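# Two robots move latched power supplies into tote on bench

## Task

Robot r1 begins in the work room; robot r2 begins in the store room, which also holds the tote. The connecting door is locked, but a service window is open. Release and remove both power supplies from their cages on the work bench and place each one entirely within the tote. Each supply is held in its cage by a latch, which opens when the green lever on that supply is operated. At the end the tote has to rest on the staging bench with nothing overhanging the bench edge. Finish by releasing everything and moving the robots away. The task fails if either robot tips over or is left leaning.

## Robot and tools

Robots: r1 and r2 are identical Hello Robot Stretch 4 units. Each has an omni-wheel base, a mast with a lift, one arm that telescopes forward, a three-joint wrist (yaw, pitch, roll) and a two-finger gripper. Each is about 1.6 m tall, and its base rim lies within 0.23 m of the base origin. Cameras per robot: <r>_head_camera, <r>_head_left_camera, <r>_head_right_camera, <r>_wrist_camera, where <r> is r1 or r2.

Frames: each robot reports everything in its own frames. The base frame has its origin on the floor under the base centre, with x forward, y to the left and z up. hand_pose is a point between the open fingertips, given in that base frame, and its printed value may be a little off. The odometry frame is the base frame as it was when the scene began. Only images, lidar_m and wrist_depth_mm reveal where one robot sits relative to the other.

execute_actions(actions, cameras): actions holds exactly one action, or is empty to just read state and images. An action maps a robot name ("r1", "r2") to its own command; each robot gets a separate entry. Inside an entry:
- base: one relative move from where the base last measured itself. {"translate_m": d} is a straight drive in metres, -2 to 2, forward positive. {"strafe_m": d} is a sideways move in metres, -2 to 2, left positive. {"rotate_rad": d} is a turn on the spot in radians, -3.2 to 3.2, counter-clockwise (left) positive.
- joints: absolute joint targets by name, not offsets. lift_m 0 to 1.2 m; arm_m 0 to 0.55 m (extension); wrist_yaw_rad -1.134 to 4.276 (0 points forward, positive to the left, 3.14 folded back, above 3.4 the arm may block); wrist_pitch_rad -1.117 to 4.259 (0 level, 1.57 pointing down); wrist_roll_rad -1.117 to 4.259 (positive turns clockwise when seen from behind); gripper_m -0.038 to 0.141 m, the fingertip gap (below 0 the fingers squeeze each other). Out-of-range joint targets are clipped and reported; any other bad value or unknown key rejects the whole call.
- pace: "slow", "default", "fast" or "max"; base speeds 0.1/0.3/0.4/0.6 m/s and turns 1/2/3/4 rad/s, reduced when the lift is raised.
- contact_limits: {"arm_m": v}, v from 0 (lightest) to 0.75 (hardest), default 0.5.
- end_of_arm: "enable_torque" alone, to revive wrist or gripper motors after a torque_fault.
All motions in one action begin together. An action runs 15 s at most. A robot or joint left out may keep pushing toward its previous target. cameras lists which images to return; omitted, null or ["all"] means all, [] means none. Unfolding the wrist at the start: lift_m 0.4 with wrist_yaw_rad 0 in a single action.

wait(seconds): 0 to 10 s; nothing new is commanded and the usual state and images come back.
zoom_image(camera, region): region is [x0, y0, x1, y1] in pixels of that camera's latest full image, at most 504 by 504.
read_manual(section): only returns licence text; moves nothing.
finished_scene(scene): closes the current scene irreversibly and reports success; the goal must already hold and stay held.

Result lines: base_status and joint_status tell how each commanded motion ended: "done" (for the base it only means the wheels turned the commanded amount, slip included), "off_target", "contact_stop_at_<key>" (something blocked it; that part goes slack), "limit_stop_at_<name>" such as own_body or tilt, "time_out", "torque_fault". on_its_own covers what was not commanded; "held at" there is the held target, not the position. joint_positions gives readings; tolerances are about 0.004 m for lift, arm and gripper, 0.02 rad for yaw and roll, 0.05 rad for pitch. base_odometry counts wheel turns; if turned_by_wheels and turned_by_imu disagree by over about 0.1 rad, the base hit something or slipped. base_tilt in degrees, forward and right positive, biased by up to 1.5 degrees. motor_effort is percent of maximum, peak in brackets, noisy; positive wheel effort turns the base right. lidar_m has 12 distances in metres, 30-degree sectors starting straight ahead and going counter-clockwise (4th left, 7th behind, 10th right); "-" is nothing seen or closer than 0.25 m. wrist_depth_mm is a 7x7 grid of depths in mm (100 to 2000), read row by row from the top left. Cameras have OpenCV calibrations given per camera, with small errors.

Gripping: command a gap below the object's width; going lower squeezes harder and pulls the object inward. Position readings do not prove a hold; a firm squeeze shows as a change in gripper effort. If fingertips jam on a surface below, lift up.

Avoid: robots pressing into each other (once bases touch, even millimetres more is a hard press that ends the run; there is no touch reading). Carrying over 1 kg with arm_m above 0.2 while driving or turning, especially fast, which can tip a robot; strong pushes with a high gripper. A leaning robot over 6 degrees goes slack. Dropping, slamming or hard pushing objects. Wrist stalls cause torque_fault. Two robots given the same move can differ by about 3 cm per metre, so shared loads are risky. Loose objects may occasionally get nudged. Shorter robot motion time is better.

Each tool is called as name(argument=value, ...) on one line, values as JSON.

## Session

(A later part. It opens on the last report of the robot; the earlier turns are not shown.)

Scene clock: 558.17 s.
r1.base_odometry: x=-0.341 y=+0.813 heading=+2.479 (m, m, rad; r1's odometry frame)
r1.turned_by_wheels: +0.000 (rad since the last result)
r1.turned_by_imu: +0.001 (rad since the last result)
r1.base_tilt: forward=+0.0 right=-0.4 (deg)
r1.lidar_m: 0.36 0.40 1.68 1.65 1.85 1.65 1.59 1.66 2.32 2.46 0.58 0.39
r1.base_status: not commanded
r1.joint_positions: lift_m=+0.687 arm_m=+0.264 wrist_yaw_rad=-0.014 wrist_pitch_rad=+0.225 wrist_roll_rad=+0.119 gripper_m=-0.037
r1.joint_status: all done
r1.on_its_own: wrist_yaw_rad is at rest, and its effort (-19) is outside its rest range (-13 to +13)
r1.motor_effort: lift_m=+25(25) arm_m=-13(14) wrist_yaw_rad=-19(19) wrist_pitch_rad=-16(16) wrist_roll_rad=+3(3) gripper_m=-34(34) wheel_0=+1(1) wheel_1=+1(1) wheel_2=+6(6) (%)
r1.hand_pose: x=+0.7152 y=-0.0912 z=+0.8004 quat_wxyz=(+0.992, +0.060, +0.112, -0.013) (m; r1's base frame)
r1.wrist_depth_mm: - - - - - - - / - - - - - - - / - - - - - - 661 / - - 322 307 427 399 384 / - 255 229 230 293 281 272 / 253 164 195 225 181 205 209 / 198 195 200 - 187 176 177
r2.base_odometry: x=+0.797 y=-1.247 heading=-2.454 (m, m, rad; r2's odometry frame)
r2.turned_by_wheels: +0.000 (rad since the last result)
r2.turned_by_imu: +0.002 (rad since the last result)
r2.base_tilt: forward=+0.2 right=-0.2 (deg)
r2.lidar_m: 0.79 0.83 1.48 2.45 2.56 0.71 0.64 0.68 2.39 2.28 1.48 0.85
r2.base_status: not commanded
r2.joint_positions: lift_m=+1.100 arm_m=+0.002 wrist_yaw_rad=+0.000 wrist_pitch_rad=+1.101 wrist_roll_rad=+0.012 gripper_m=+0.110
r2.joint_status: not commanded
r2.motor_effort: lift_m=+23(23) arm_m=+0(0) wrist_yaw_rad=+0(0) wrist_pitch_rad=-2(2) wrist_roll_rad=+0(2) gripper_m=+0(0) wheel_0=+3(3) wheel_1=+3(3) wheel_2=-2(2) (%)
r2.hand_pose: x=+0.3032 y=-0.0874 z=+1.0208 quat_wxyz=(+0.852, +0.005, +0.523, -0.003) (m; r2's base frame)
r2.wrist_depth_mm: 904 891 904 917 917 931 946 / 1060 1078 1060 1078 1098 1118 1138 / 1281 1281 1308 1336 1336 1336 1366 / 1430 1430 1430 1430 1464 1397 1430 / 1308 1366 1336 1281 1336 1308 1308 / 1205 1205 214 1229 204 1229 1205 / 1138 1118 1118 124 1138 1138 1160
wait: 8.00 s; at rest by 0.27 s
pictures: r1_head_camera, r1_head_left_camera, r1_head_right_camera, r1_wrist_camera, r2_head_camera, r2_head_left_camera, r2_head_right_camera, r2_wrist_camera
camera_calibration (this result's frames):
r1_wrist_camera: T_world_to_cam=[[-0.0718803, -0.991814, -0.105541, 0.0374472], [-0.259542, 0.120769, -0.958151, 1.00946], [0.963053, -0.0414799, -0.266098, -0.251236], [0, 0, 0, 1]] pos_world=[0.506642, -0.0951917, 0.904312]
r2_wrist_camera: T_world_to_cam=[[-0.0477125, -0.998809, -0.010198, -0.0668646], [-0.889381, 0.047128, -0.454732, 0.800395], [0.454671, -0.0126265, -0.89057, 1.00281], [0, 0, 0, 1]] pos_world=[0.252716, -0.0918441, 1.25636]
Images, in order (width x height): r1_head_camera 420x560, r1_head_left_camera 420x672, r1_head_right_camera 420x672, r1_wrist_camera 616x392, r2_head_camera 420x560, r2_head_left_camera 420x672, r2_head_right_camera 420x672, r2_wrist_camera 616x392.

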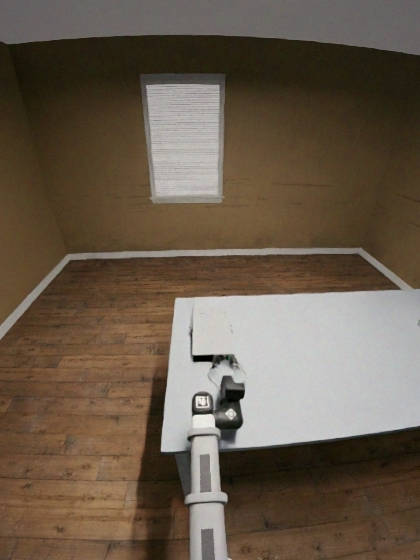

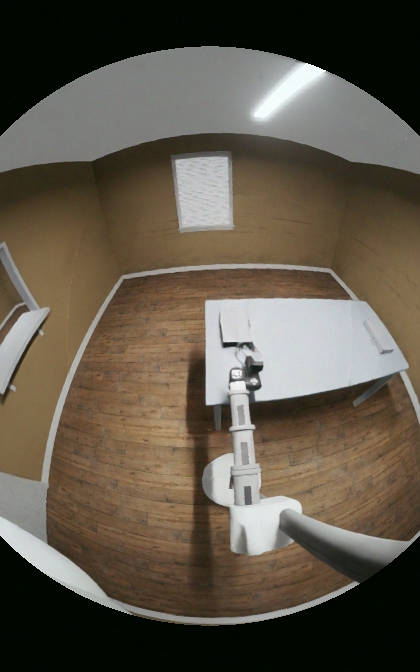

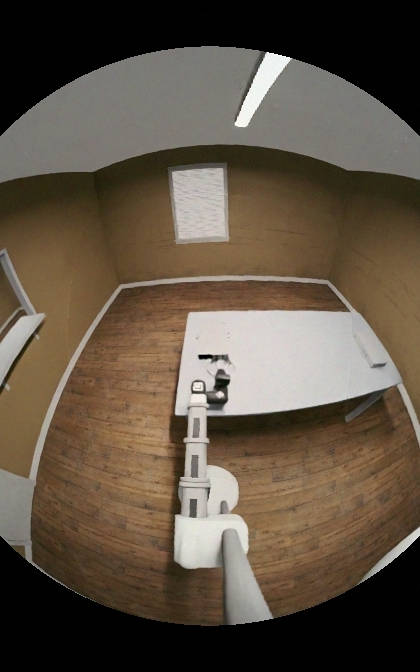

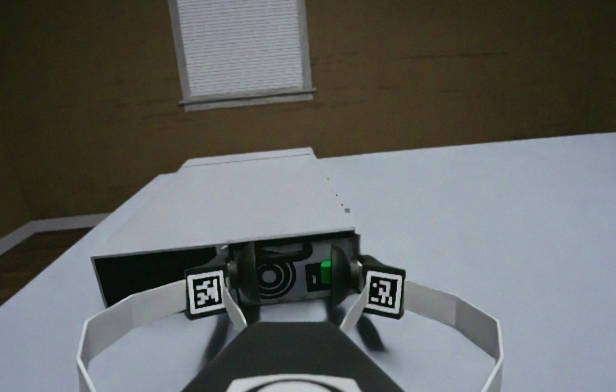

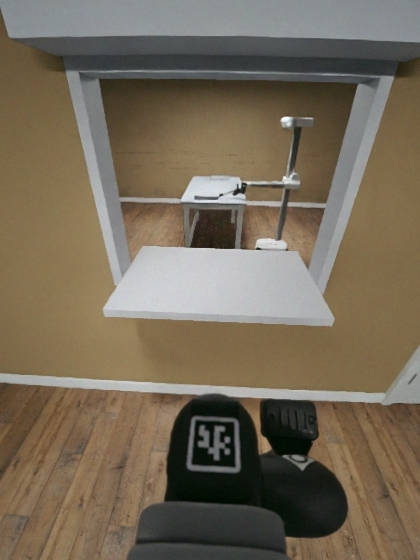

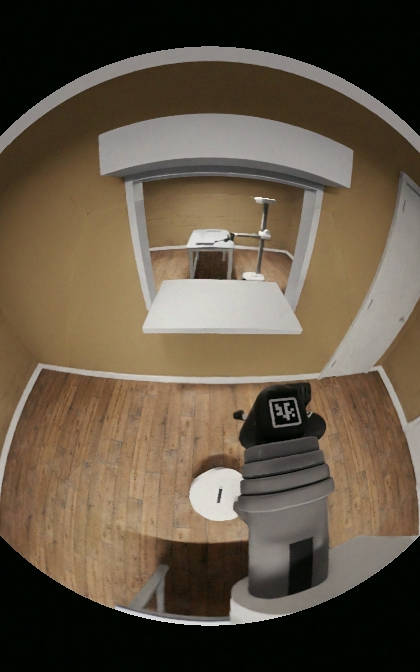

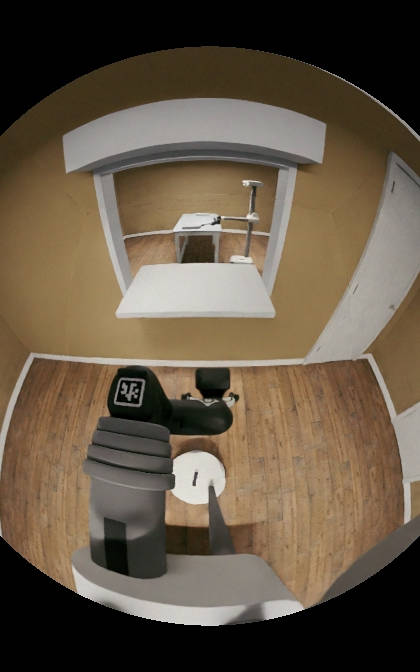

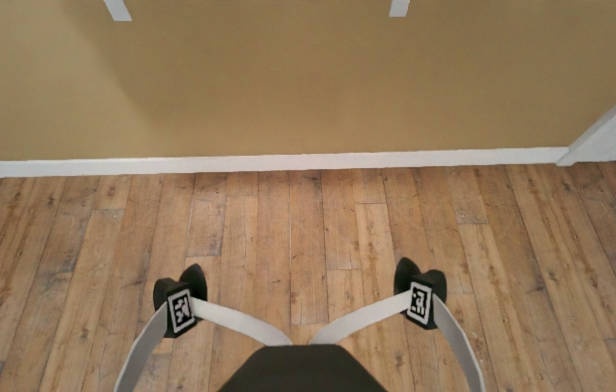

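execute_actions(actions=[{"r1":{"joints":{"lift_m":0.690},"pace":"slow"}}], cameras=[])

execute_actions(actions=[{"r1":{"joints":{"lift_m":0.685},"pace":"slow"}}], cameras=[])

execute_actions(actions=[{"r1":{"joints":{"lift_m":0.689,"arm_m":0.2612},"pace":"slow"}}], cameras=["r1_wrist_camera"])

Scene clock: 558.90 s.
r1.base_odometry: x=-0.341 y=+0.813 heading=+2.479 (m, m, rad; r1's odometry frame)
r1.turned_by_wheels: +0.000 (rad since the last result)
r1.turned_by_imu: +0.000 (rad since the last result)
r1.base_tilt: forward=-0.1 right=-0.3 (deg)
r1.lidar_m: 0.37 0.39 1.68 1.63 1.90 1.68 1.60 1.64 2.32 2.46 0.56 0.41
r1.base_status: not commanded
r1.joint_positions: lift_m=+0.690 arm_m=+0.264 wrist_yaw_rad=-0.013 wrist_pitch_rad=+0.225 wrist_roll_rad=+0.119 gripper_m=-0.037
r1.joint_status: all done
r1.on_its_own: wrist_yaw_rad is at rest, and its effort (-21) is outside its rest range (-13 to +13)
r1.motor_effort: lift_m=+26(25) arm_m=-13(13) wrist_yaw_rad=-21(22) wrist_pitch_rad=-15(17) wrist_roll_rad=+1(3) gripper_m=-34(35) wheel_0=+1(1) wheel_1=+2(1) wheel_2=+6(6) (%)
r1.hand_pose: x=+0.7152 y=-0.0912 z=+0.8033 quat_wxyz=(+0.992, +0.060, +0.112, -0.013) (m; r1's base frame)
r1.wrist_depth_mm: - - - - - - - / - - - - - - - / - - - - - - 668 / - - 332 317 436 413 392 / - 264 229 231 298 287 277 / 259 164 194 229 182 208 214 / 202 199 204 - 191 179 180
r2.base_odometry: x=+0.797 y=-1.247 heading=-2.454 (m, m, rad; r2's odometry frame)
r2.turned_by_wheels: +0.000 (rad since the last result)
r2.turned_by_imu: +0.000 (rad since the last result)
r2.base_tilt: forward=+0.1 right=-0.2 (deg)
r2.lidar_m: 0.79 0.84 1.50 2.42 2.52 0.71 0.66 0.68 2.35 2.26 1.50 0.82
r2.base_status: not commanded
r2.joint_positions: lift_m=+1.100 arm_m=+0.002 wrist_yaw_rad=+0.000 wrist_pitch_rad=+1.101 wrist_roll_rad=+0.012 gripper_m=+0.110
r2.joint_status: not commanded
r2.motor_effort: lift_m=+23(23) arm_m=-1(1) wrist_yaw_rad=+0(0) wrist_pitch_rad=-2(3) wrist_roll_rad=-1(3) gripper_m=-1(1) wheel_0=+3(3) wheel_1=+3(3) wheel_2=-2(2) (%)
r2.hand_pose: x=+0.3032 y=-0.0874 z=+1.0208 quat_wxyz=(+0.852, +0.005, +0.523, -0.003) (m; r2's base frame)
r2.wrist_depth_mm: 891 904 917 917 917 931 946 / 1060 1060 1078 1078 1098 1098 1118 / 1281 1308 1308 1336 1336 1366 1366 / 1430 1430 1430 1430 1430 1430 1464 / 1308 1308 1308 1308 1336 1308 1336 / 1205 1205 213 1205 205 1229 1229 / 1138 1138 1138 124 1138 1138 1138
pictures: none
No camera images: the call's "cameras" was empty. Leave "cameras" out to get every camera's image.

Scene clock: 559.50 s.
r1.base_odometry: x=-0.341 y=+0.813 heading=+2.479 (m, m, rad; r1's odometry frame)
r1.turned_by_wheels: +0.000 (rad since the last result)
r1.turned_by_imu: +0.000 (rad since the last result)
r1.base_tilt: forward=-0.1 right=-0.4 (deg)
r1.lidar_m: 0.39 0.38 1.72 1.64 1.89 1.66 1.60 1.69 2.30 2.45 0.55 0.40
r1.base_status: not commanded
r1.joint_positions: lift_m=+0.685 arm_m=+0.264 wrist_yaw_rad=-0.014 wrist_pitch_rad=+0.224 wrist_roll_rad=+0.119 gripper_m=-0.037
r1.joint_status: all done
r1.on_its_own: wrist_yaw_rad is at rest, and its effort (-19) is outside its rest range (-13 to +13)
r1.motor_effort: lift_m=+18(26) arm_m=-12(13) wrist_yaw_rad=-19(21) wrist_pitch_rad=-13(17) wrist_roll_rad=+4(3) gripper_m=-34(34) wheel_0=+1(1) wheel_1=+2(1) wheel_2=+6(6) (%)
r1.hand_pose: x=+0.7151 y=-0.0914 z=+0.7992 quat_wxyz=(+0.992, +0.060, +0.111, -0.014) (m; r1's base frame)
r1.wrist_depth_mm: - - - - - - - / - - - - - - - / - - - - - - 661 / - - 320 304 430 404 389 / - 255 229 230 289 283 272 / 254 165 196 224 182 204 210 / 196 193 199 - 186 174 176
r2.base_odometry: x=+0.797 y=-1.247 heading=-2.454 (m, m, rad; r2's odometry frame)
r2.turned_by_wheels: +0.000 (rad since the last result)
r2.turned_by_imu: +0.000 (rad since the last result)
r2.base_tilt: forward=+0.2 right=-0.2 (deg)
r2.lidar_m: 0.78 0.84 1.44 2.44 2.54 0.68 0.66 0.72 2.38 2.27 1.47 0.84
r2.base_status: not commanded
r2.joint_positions: lift_m=+1.100 arm_m=+0.002 wrist_yaw_rad=+0.000 wrist_pitch_rad=+1.101 wrist_roll_rad=+0.012 gripper_m=+0.110
r2.joint_status: not commanded
r2.motor_effort: lift_m=+23(22) arm_m=-1(0) wrist_yaw_rad=+0(0) wrist_pitch_rad=-3(2) wrist_roll_rad=-1(2) gripper_m=-1(1) wheel_0=+3(3) wheel_1=+3(3) wheel_2=-2(2) (%)
r2.hand_pose: x=+0.3032 y=-0.0874 z=+1.0208 quat_wxyz=(+0.852, +0.005, +0.523, -0.003) (m; r2's base frame)
r2.wrist_depth_mm: 891 904 904 917 931 931 960 / 1042 1060 1060 1060 1098 1098 1138 / 1281 1281 1308 1336 1336 1336 1366 / 1397 1397 1430 1464 1430 1397 1430 / 1308 1308 1308 1336 1308 1336 1336 / 1229 1205 214 1229 206 1229 1255 / 1138 1118 1138 124 1138 1138 1138
pictures: none
No camera images: the call's "cameras" was empty. Leave "cameras" out to get every camera's image.

Scene clock: 560.07 s.
r1.base_odometry: x=-0.341 y=+0.813 heading=+2.479 (m, m, rad; r1's odometry frame)
r1.turned_by_wheels: +0.000 (rad since the last result)
r1.turned_by_imu: +0.000 (rad since the last result)
r1.base_tilt: forward=+0.0 right=-0.4 (deg)
r1.lidar_m: 0.39 0.37 1.71 1.64 1.89 1.68 1.57 1.65 2.31 2.43 0.57 0.39
r1.base_status: not commanded
r1.joint_positions: lift_m=+0.689 arm_m=+0.264 wrist_yaw_rad=-0.013 wrist_pitch_rad=+0.225 wrist_roll_rad=+0.119 gripper_m=-0.037
r1.joint_status: all done
r1.on_its_own: wrist_yaw_rad is at rest, and its effort (-21) is outside its rest range (-13 to +13)
r1.motor_effort: lift_m=+25(25) arm_m=-13(15) wrist_yaw_rad=-21(21) wrist_pitch_rad=-15(15) wrist_roll_rad=+2(4) gripper_m=-34(35) wheel_0=+1(1) wheel_1=+1(2) wheel_2=+6(6) (%)
r1.hand_pose: x=+0.7145 y=-0.0912 z=+0.8024 quat_wxyz=(+0.992, +0.060, +0.112, -0.013) (m; r1's base frame)
r1.wrist_depth_mm: - - - - - - - / - - - - - - - / - - - - - - 676 / - - 332 315 433 410 389 / - 262 232 232 297 287 274 / 257 165 195 229 180 208 213 / 201 198 203 - 191 178 179
r2.base_odometry: x=+0.797 y=-1.247 heading=-2.454 (m, m, rad; r2's odometry frame)
r2.turned_by_wheels: +0.000 (rad since the last result)
r2.turned_by_imu: +0.000 (rad since the last result)
r2.base_tilt: forward=+0.1 right=-0.2 (deg)
r2.lidar_m: 0.80 0.84 1.46 2.44 2.55 0.68 0.66 0.68 2.37 2.29 1.50 0.85
r2.base_status: not commanded
r2.joint_positions: lift_m=+1.100 arm_m=+0.002 wrist_yaw_rad=+0.000 wrist_pitch_rad=+1.101 wrist_roll_rad=+0.012 gripper_m=+0.110
r2.joint_status: not commanded
r2.motor_effort: lift_m=+23(23) arm_m=-1(1) wrist_yaw_rad=+0(0) wrist_pitch_rad=-3(2) wrist_roll_rad=+0(0) gripper_m=-1(2) wheel_0=+3(3) wheel_1=+3(3) wheel_2=-2(2) (%)
r2.hand_pose: x=+0.3032 y=-0.0874 z=+1.0208 quat_wxyz=(+0.852, +0.005, +0.523, -0.003) (m; r2's base frame)
r2.wrist_depth_mm: 891 904 904 917 917 946 946 / 1025 1042 1078 1078 1098 1118 1138 / 1281 1281 1308 1308 1366 1366 1397 / 1430 1397 1397 1397 1430 1430 1464 / 1308 1336 1336 1336 1308 1308 1308 / 1205 1229 213 1229 206 1205 1229 / 1118 1138 1160 124 1138 1160 1138
pictures: r1_wrist_camera
camera_calibration (this result's frames):
r1_wrist_camera: T_world_to_cam=[[-0.0716335, -0.991831, -0.105549, 0.0375034], [-0.259439, 0.120706, -0.958187, 1.01117], [0.963099, -0.0412547, -0.265966, -0.250095], [0, 0, 0, 1]] pos_world=[0.505889, -0.0951749, 0.906329]
Images, in order (width x height): r1_wrist_camera 616x392.

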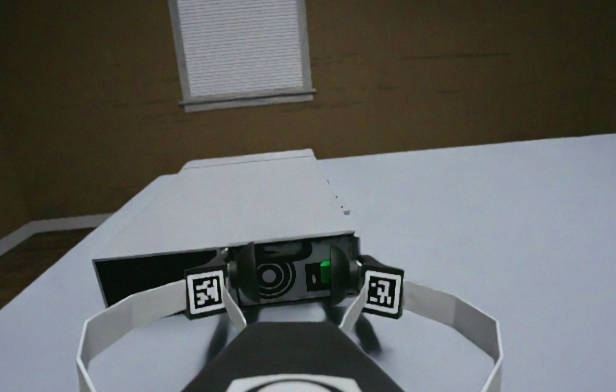

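Continue small steps with rocking.

execute_actions(actions=[{"r1":{"joints":{"lift_m":0.686,"arm_m":0.2605},"pace":"slow"}}], cameras=[])

execute_actions(actions=[{"r1":{"joints":{"lift_m":0.689,"arm_m":0.2598},"pace":"slow"}}], cameras=["r1_wrist_camera"])

Scene clock: 560.70 s.
r1.base_odometry: x=-0.341 y=+0.813 heading=+2.479 (m, m, rad; r1's odometry frame)
r1.turned_by_wheels: +0.000 (rad since the last result)
r1.turned_by_imu: +0.000 (rad since the last result)
r1.base_tilt: forward=+0.0 right=-0.4 (deg)
r1.lidar_m: 0.37 0.40 1.68 1.66 1.93 1.67 1.60 1.68 2.30 2.47 0.57 0.41
r1.base_status: not commanded
r1.joint_positions: lift_m=+0.686 arm_m=+0.263 wrist_yaw_rad=-0.014 wrist_pitch_rad=+0.224 wrist_roll_rad=+0.119 gripper_m=-0.037
r1.joint_status: all done
r1.on_its_own: wrist_yaw_rad is at rest, and its effort (-19) is outside its rest range (-13 to +13)
r1.motor_effort: lift_m=+18(25) arm_m=-13(13) wrist_yaw_rad=-19(20) wrist_pitch_rad=-15(15) wrist_roll_rad=+4(3) gripper_m=-36(36) wheel_0=+1(1) wheel_1=+1(1) wheel_2=+6(6) (%)
r1.hand_pose: x=+0.7137 y=-0.0912 z=+0.8002 quat_wxyz=(+0.992, +0.060, +0.111, -0.013) (m; r1's base frame)
r1.wrist_depth_mm: - - - - - - - / - - - - - - - / - - - - - - 676 / - - 324 307 427 407 389 / - 259 230 231 291 283 276 / 255 164 182 229 182 205 211 / 198 195 200 - 187 176 177
r2.base_odometry: x=+0.797 y=-1.247 heading=-2.454 (m, m, rad; r2's odometry frame)
r2.turned_by_wheels: +0.000 (rad since the last result)
r2.turned_by_imu: +0.000 (rad since the last result)
r2.base_tilt: forward=+0.2 right=-0.2 (deg)
r2.lidar_m: 0.79 0.84 1.48 2.44 2.55 0.69 0.65 0.69 2.38 2.26 1.49 0.83
r2.base_status: not commanded
r2.joint_positions: lift_m=+1.100 arm_m=+0.002 wrist_yaw_rad=+0.000 wrist_pitch_rad=+1.101 wrist_roll_rad=+0.012 gripper_m=+0.110
r2.joint_status: not commanded
r2.motor_effort: lift_m=+23(23) arm_m=+0(1) wrist_yaw_rad=+0(0) wrist_pitch_rad=-2(3) wrist_roll_rad=-2(3) gripper_m=-2(1) wheel_0=+3(3) wheel_1=+3(3) wheel_2=-2(2) (%)
r2.hand_pose: x=+0.3032 y=-0.0874 z=+1.0208 quat_wxyz=(+0.852, +0.005, +0.523, -0.003) (m; r2's base frame)
r2.wrist_depth_mm: 904 904 904 904 931 931 946 / 1060 1060 1060 1078 1078 1118 1118 / 1281 1281 1308 1336 1336 1366 1397 / 1430 1430 1397 1430 1430 1464 1397 / 1308 1308 1281 1308 1336 1308 1308 / 1229 1229 214 1229 205 1229 1229 / 1138 1118 1138 124 1138 1160 1118
pictures: none
No camera images: the call's "cameras" was empty. Leave "cameras" out to get every camera's image.

Scene clock: 561.23 s.
r1.base_odometry: x=-0.341 y=+0.813 heading=+2.479 (m, m, rad; r1's odometry frame)
r1.turned_by_wheels: +0.001 (rad since the last result)
r1.turned_by_imu: +0.001 (rad since the last result)
r1.base_tilt: forward=-0.1 right=-0.3 (deg)
r1.lidar_m: 0.36 0.39 1.69 1.65 1.86 1.67 1.60 1.69 2.30 2.46 0.57 0.40
r1.base_status: not commanded
r1.joint_positions: lift_m=+0.689 arm_m=+0.262 wrist_yaw_rad=-0.011 wrist_pitch_rad=+0.227 wrist_roll_rad=+0.120 gripper_m=-0.037
r1.joint_status: all done
r1.on_its_own: wrist_yaw_rad is at rest, and its effort (-27) is outside its rest range (-13 to +13)
r1.motor_effort: lift_m=+25(25) arm_m=-11(13) wrist_yaw_rad=-27(26) wrist_pitch_rad=-20(21) wrist_roll_rad=-1(3) gripper_m=-28(34) wheel_0=+6(6) wheel_1=+2(3) wheel_2=+7(7) (%)
r1.hand_pose: x=+0.7127 y=-0.0906 z=+0.8018 quat_wxyz=(+0.992, +0.060, +0.113, -0.012) (m; r1's base frame)
r1.wrist_depth_mm: - - - - - - - / - - - - - - - / - - - - - - 640 / - - 322 304 424 397 384 / - 262 231 232 290 281 272 / 255 163 195 224 182 213 211 / 208 196 201 - 189 174 177
r2.base_odometry: x=+0.797 y=-1.247 heading=-2.454 (m, m, rad; r2's odometry frame)
r2.turned_by_wheels: +0.000 (rad since the last result)
r2.turned_by_imu: +0.000 (rad since the last result)
r2.base_tilt: forward=+0.2 right=-0.2 (deg)
r2.lidar_m: 0.80 0.82 1.44 2.43 2.54 0.71 0.65 0.69 2.35 2.26 1.48 0.84
r2.base_status: not commanded
r2.joint_positions: lift_m=+1.100 arm_m=+0.002 wrist_yaw_rad=+0.000 wrist_pitch_rad=+1.101 wrist_roll_rad=+0.012 gripper_m=+0.110
r2.joint_status: not commanded
r2.motor_effort: lift_m=+23(23) arm_m=+0(1) wrist_yaw_rad=+0(0) wrist_pitch_rad=-2(2) wrist_roll_rad=-5(2) gripper_m=-1(1) wheel_0=+3(3) wheel_1=+3(3) wheel_2=-2(2) (%)
r2.hand_pose: x=+0.3032 y=-0.0874 z=+1.0208 quat_wxyz=(+0.852, +0.005, +0.523, -0.003) (m; r2's base frame)
r2.wrist_depth_mm: 917 904 917 904 917 931 946 / 1060 1042 1078 1078 1098 1118 1098 / 1308 1308 1308 1336 1308 1366 1336 / 1430 1397 1430 1430 1430 1430 1397 / 1336 1308 1308 1308 1281 1336 1336 / 1229 1229 214 1255 205 1205 1205 / 1138 1118 1138 123 1138 1138 1160
pictures: r1_wrist_camera
camera_calibration (this result's frames):
r1_wrist_camera: T_world_to_cam=[[-0.0701397, -0.991834, -0.106519, 0.0375743], [-0.261784, 0.121341, -0.957468, 1.01116], [0.962574, -0.0392717, -0.268157, -0.246179], [0, 0, 0, 1]] pos_world=[0.504306, -0.0950952, 0.906141]
Images, in order (width x height): r1_wrist_camera 616x392.

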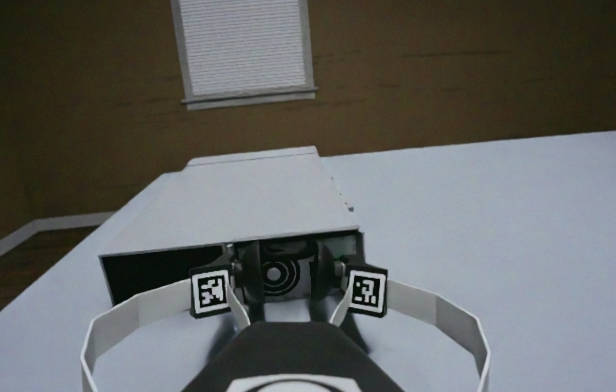

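execute_actions(actions=[{"r1":{"joints":{"gripper_m":-0.02,"arm_m":0.256,"lift_m":0.687},"base":{"strafe_m":0.007},"pace":"slow"}}], cameras=[])

execute_actions(actions=[{"r1":{"joints":{"gripper_m":0.002,"arm_m":0.250},"base":{"strafe_m":0.003},"pace":"slow"}}], cameras=[])

execute_actions(actions=[{"r1":{"joints":{"gripper_m":0.028,"arm_m":0.238},"pace":"slow"}}], cameras=[])

execute_actions(actions=[{"r1":{"joints":{"arm_m":0.2,"gripper_m":0.012}}}], cameras=["r1_wrist_camera"])

zoom_image(camera="r1_wrist_camera", region=[200, 180, 420, 320])

Scene clock: 562.47 s.
r1.base_odometry: x=-0.346 y=+0.808 heading=+2.480 (m, m, rad; r1's odometry frame)
r1.turned_by_wheels: +0.000 (rad since the last result)
r1.turned_by_imu: +0.000 (rad since the last result)
r1.base_tilt: forward=-0.1 right=-0.3 (deg)
r1.lidar_m: 0.38 0.39 1.68 1.61 1.91 1.66 1.59 1.65 2.29 2.47 0.56 0.39
r1.base_status: done
r1.joint_positions: lift_m=+0.687 arm_m=+0.258 wrist_yaw_rad=-0.017 wrist_pitch_rad=+0.225 wrist_roll_rad=+0.120 gripper_m=-0.019
r1.joint_status: all done
r1.motor_effort: lift_m=+19(24) arm_m=-10(13) wrist_yaw_rad=-12(27) wrist_pitch_rad=-15(22) wrist_roll_rad=-1(0) gripper_m=-25(33) wheel_0=-1(7) wheel_1=+0(2) wheel_2=+5(7) (%)
r1.hand_pose: x=+0.7083 y=-0.0921 z=+0.8010 quat_wxyz=(+0.992, +0.060, +0.111, -0.015) (m; r1's base frame)
r1.wrist_depth_mm: - - - - - - - / - - - - - - - / - - - - - - 661 / - - 329 309 436 407 387 / - 283 239 236 293 285 274 / 257 227 187 224 185 216 212 / 204 196 202 - 189 175 177
r2.base_odometry: x=+0.797 y=-1.247 heading=-2.454 (m, m, rad; r2's odometry frame)
r2.turned_by_wheels: +0.000 (rad since the last result)
r2.turned_by_imu: +0.000 (rad since the last result)
r2.base_tilt: forward=+0.1 right=-0.2 (deg)
r2.lidar_m: 0.77 0.84 1.50 2.43 2.54 0.69 0.65 0.69 2.37 2.25 1.45 0.84
r2.base_status: not commanded
r2.joint_positions: lift_m=+1.100 arm_m=+0.002 wrist_yaw_rad=+0.000 wrist_pitch_rad=+1.101 wrist_roll_rad=+0.012 gripper_m=+0.110
r2.joint_status: not commanded
r2.motor_effort: lift_m=+23(23) arm_m=-1(1) wrist_yaw_rad=+0(0) wrist_pitch_rad=-2(3) wrist_roll_rad=-2(1) gripper_m=-1(1) wheel_0=+3(3) wheel_1=+3(3) wheel_2=-2(2) (%)
r2.hand_pose: x=+0.3032 y=-0.0874 z=+1.0208 quat_wxyz=(+0.852, +0.005, +0.523, -0.003) (m; r2's base frame)
r2.wrist_depth_mm: 891 904 904 917 931 931 946 / 1060 1042 1060 1098 1098 1118 1118 / 1308 1281 1308 1336 1366 1366 1336 / 1397 1430 1430 1430 1430 1464 1430 / 1336 1308 1308 1336 1336 1308 1308 / 1205 1229 213 1229 206 1255 1281 / 1160 1138 1138 124 1160 1118 1160
pictures: none
No camera images: the call's "cameras" was empty. Leave "cameras" out to get every camera's image.

Scene clock: 563.53 s.
r1.base_odometry: x=-0.348 y=+0.806 heading=+2.480 (m, m, rad; r1's odometry frame)
r1.turned_by_wheels: +0.000 (rad since the last result)
r1.turned_by_imu: +0.000 (rad since the last result)
r1.base_tilt: forward=+0.0 right=-0.3 (deg)
r1.lidar_m: 0.35 0.41 1.66 1.63 1.85 1.69 1.59 1.67 2.32 2.47 0.56 0.40
r1.base_status: done
r1.joint_positions: lift_m=+0.687 arm_m=+0.251 wrist_yaw_rad=-0.021 wrist_pitch_rad=+0.223 wrist_roll_rad=+0.120 gripper_m=+0.002
r1.joint_status: all done
r1.motor_effort: lift_m=+19(19) arm_m=-7(13) wrist_yaw_rad=+2(12) wrist_pitch_rad=-10(13) wrist_roll_rad=-1(1) gripper_m=-17(24) wheel_0=-2(4) wheel_1=-1(2) wheel_2=+1(3) (%)
r1.hand_pose: x=+0.7016 y=-0.0934 z=+0.8015 quat_wxyz=(+0.992, +0.061, +0.111, -0.017) (m; r1's base frame)
r1.wrist_depth_mm: - - - - - - - / - - - - - - - / - - - - - - 668 / - - 334 314 436 410 394 / - 291 243 237 296 287 277 / 260 242 183 224 183 220 213 / 206 196 202 - 189 176 179
r2.base_odometry: x=+0.797 y=-1.247 heading=-2.454 (m, m, rad; r2's odometry frame)
r2.turned_by_wheels: +0.000 (rad since the last result)
r2.turned_by_imu: +0.000 (rad since the last result)
r2.base_tilt: forward=+0.2 right=-0.2 (deg)
r2.lidar_m: 0.79 0.84 1.48 2.44 2.53 0.69 0.65 0.69 2.37 2.25 1.47 0.85
r2.base_status: not commanded
r2.joint_positions: lift_m=+1.100 arm_m=+0.002 wrist_yaw_rad=+0.000 wrist_pitch_rad=+1.101 wrist_roll_rad=+0.012 gripper_m=+0.110
r2.joint_status: not commanded
r2.motor_effort: lift_m=+22(23) arm_m=-1(0) wrist_yaw_rad=+0(0) wrist_pitch_rad=-3(3) wrist_roll_rad=-2(2) gripper_m=-2(0) wheel_0=+3(3) wheel_1=+3(3) wheel_2=-2(2) (%)
r2.hand_pose: x=+0.3032 y=-0.0874 z=+1.0208 quat_wxyz=(+0.852, +0.005, +0.523, -0.003) (m; r2's base frame)
r2.wrist_depth_mm: 891 891 904 917 917 946 946 / 1042 1060 1060 1078 1098 1098 1118 / 1281 1308 1308 1336 1336 1366 1397 / 1430 1430 1397 1430 1430 1464 1430 / 1336 1336 1308 1336 1308 1308 1308 / 1205 1205 213 1229 205 1229 1229 / 1160 1118 1138 124 1138 1160 1118
pictures: none
No camera images: the call's "cameras" was empty. Leave "cameras" out to get every camera's image.

Scene clock: 564.87 s.
r1.base_odometry: x=-0.348 y=+0.806 heading=+2.480 (m, m, rad; r1's odometry frame)
r1.turned_by_wheels: +0.000 (rad since the last result)
r1.turned_by_imu: +0.000 (rad since the last result)
r1.base_tilt: forward=-0.1 right=-0.4 (deg)
r1.lidar_m: 0.37 0.40 1.66 1.63 1.86 1.64 1.59 1.66 2.29 2.46 0.57 0.40
r1.base_status: not commanded
r1.joint_positions: lift_m=+0.687 arm_m=+0.240 wrist_yaw_rad=-0.020 wrist_pitch_rad=+0.223 wrist_roll_rad=+0.120 gripper_m=+0.028
r1.joint_status: all done
r1.motor_effort: lift_m=+19(19) arm_m=-9(9) wrist_yaw_rad=-2(6) wrist_pitch_rad=-9(12) wrist_roll_rad=+2(1) gripper_m=-5(16) wheel_0=+0(2) wheel_1=+1(1) wheel_2=+1(1) (%)
r1.hand_pose: x=+0.6901 y=-0.0930 z=+0.8016 quat_wxyz=(+0.992, +0.061, +0.110, -0.016) (m; r1's base frame)
r1.wrist_depth_mm: - - - - - - - / - - - - - - - / - - - - - - 683 / - - 334 317 439 413 399 / - 304 259 254 296 287 278 / 260 253 191 213 188 220 214 / 207 195 204 - 185 177 180
r2.base_odometry: x=+0.797 y=-1.247 heading=-2.454 (m, m, rad; r2's odometry frame)
r2.turned_by_wheels: +0.000 (rad since the last result)
r2.turned_by_imu: +0.000 (rad since the last result)
r2.base_tilt: forward=+0.2 right=-0.2 (deg)
r2.lidar_m: 0.78 0.82 1.45 2.45 2.50 0.71 0.66 0.69 2.38 2.28 1.49 0.85
r2.base_status: not commanded
r2.joint_positions: lift_m=+1.100 arm_m=+0.002 wrist_yaw_rad=+0.000 wrist_pitch_rad=+1.101 wrist_roll_rad=+0.012 gripper_m=+0.110
r2.joint_status: not commanded
r2.motor_effort: lift_m=+23(23) arm_m=-1(1) wrist_yaw_rad=+0(0) wrist_pitch_rad=-2(2) wrist_roll_rad=-2(3) gripper_m=-1(0) wheel_0=+3(3) wheel_1=+3(3) wheel_2=-2(2) (%)
r2.hand_pose: x=+0.3032 y=-0.0874 z=+1.0208 quat_wxyz=(+0.852, +0.005, +0.523, -0.003) (m; r2's base frame)
r2.wrist_depth_mm: 904 891 904 904 931 931 960 / 1060 1060 1060 1098 1098 1118 1138 / 1281 1281 1308 1308 1336 1366 1366 / 1397 1464 1397 1430 1430 1430 1430 / 1308 1308 1336 1336 1336 1308 1336 / 1205 1205 214 1229 205 1229 1205 / 1160 1118 1160 124 1160 1138 1138
pictures: none
No camera images: the call's "cameras" was empty. Leave "cameras" out to get every camera's image.

Scene clock: 565.77 s.
r1.base_odometry: x=-0.348 y=+0.806 heading=+2.480 (m, m, rad; r1's odometry frame)
r1.turned_by_wheels: +0.000 (rad since the last result)
r1.turned_by_imu: +0.000 (rad since the last result)
r1.base_tilt: forward=+0.0 right=-0.4 (deg)
r1.lidar_m: 0.36 0.40 1.67 1.64 1.85 1.66 1.60 1.68 2.28 2.47 0.56 0.39
r1.base_status: not commanded
r1.joint_positions: lift_m=+0.687 arm_m=+0.202 wrist_yaw_rad=-0.020 wrist_pitch_rad=+0.222 wrist_roll_rad=+0.120 gripper_m=+0.012
r1.joint_status: all done
r1.motor_effort: lift_m=+19(19) arm_m=-9(11) wrist_yaw_rad=-2(2) wrist_pitch_rad=-8(8) wrist_roll_rad=+0(0) gripper_m=-3(5) wheel_0=-1(0) wheel_1=+0(0) wheel_2=+1(1) (%)
r1.hand_pose: x=+0.6520 y=-0.0930 z=+0.8016 quat_wxyz=(+0.992, +0.061, +0.110, -0.017) (m; r1's base frame)
r1.wrist_depth_mm: - - - - - - - / - - - - - - - / - - - - - 732 676 / - - 343 315 442 415 394 / - 324 307 289 304 290 277 / 260 252 188 195 210 222 214 / 206 192 205 - 186 180 181
r2.base_odometry: x=+0.797 y=-1.247 heading=-2.454 (m, m, rad; r2's odometry frame)
r2.turned_by_wheels: +0.000 (rad since the last result)
r2.turned_by_imu: +0.000 (rad since the last result)
r2.base_tilt: forward=+0.1 right=-0.2 (deg)
r2.lidar_m: 0.78 0.84 1.48 2.42 2.53 0.71 0.65 0.72 2.36 2.26 1.48 0.84
r2.base_status: not commanded
r2.joint_positions: lift_m=+1.100 arm_m=+0.002 wrist_yaw_rad=+0.000 wrist_pitch_rad=+1.101 wrist_roll_rad=+0.012 gripper_m=+0.110
r2.joint_status: not commanded
r2.motor_effort: lift_m=+23(23) arm_m=+0(0) wrist_yaw_rad=+0(0) wrist_pitch_rad=-2(3) wrist_roll_rad=-1(1) gripper_m=-1(2) wheel_0=+3(3) wheel_1=+3(3) wheel_2=-2(2) (%)
r2.hand_pose: x=+0.3032 y=-0.0874 z=+1.0208 quat_wxyz=(+0.852, +0.005, +0.523, -0.003) (m; r2's base frame)
r2.wrist_depth_mm: 891 891 917 917 917 931 946 / 1060 1078 1060 1078 1078 1098 1118 / 1255 1281 1281 1308 1336 1366 1397 / 1397 1430 1430 1430 1397 1430 1430 / 1308 1308 1336 1336 1336 1336 1308 / 1255 1205 213 1229 205 1229 1205 / 1138 1138 1138 124 1138 1138 1160
pictures: r1_wrist_camera
camera_calibration (this result's frames):
r1_wrist_camera: T_world_to_cam=[[-0.078357, -0.991179, -0.106888, 0.0365837], [-0.256281, 0.123641, -0.958662, 0.993023], [0.963421, -0.0477245, -0.263709, -0.192856], [0, 0, 0, 1]] pos_world=[0.443161, -0.0957218, 0.905026]
Images, in order (width x height): r1_wrist_camera 616x392.

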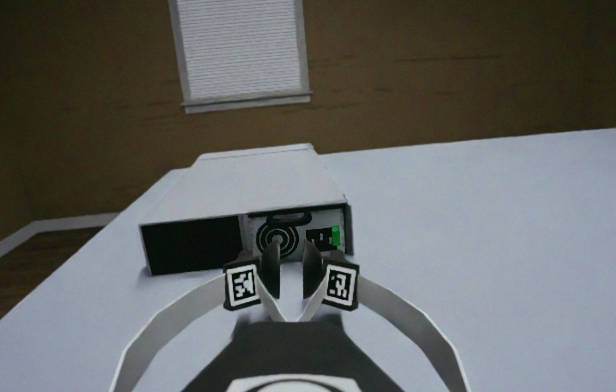

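Region (200, 180, 420, 320) of r1_wrist_camera's 616x392 image, scaled by 2.291; it fills the top 321 rows of this view, and the rest is white.

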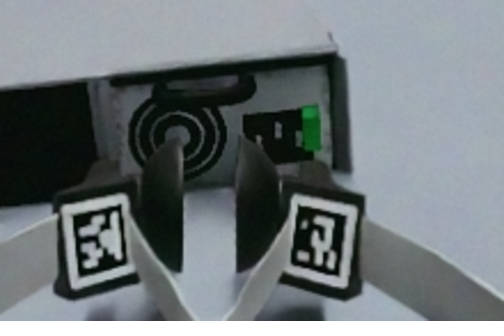

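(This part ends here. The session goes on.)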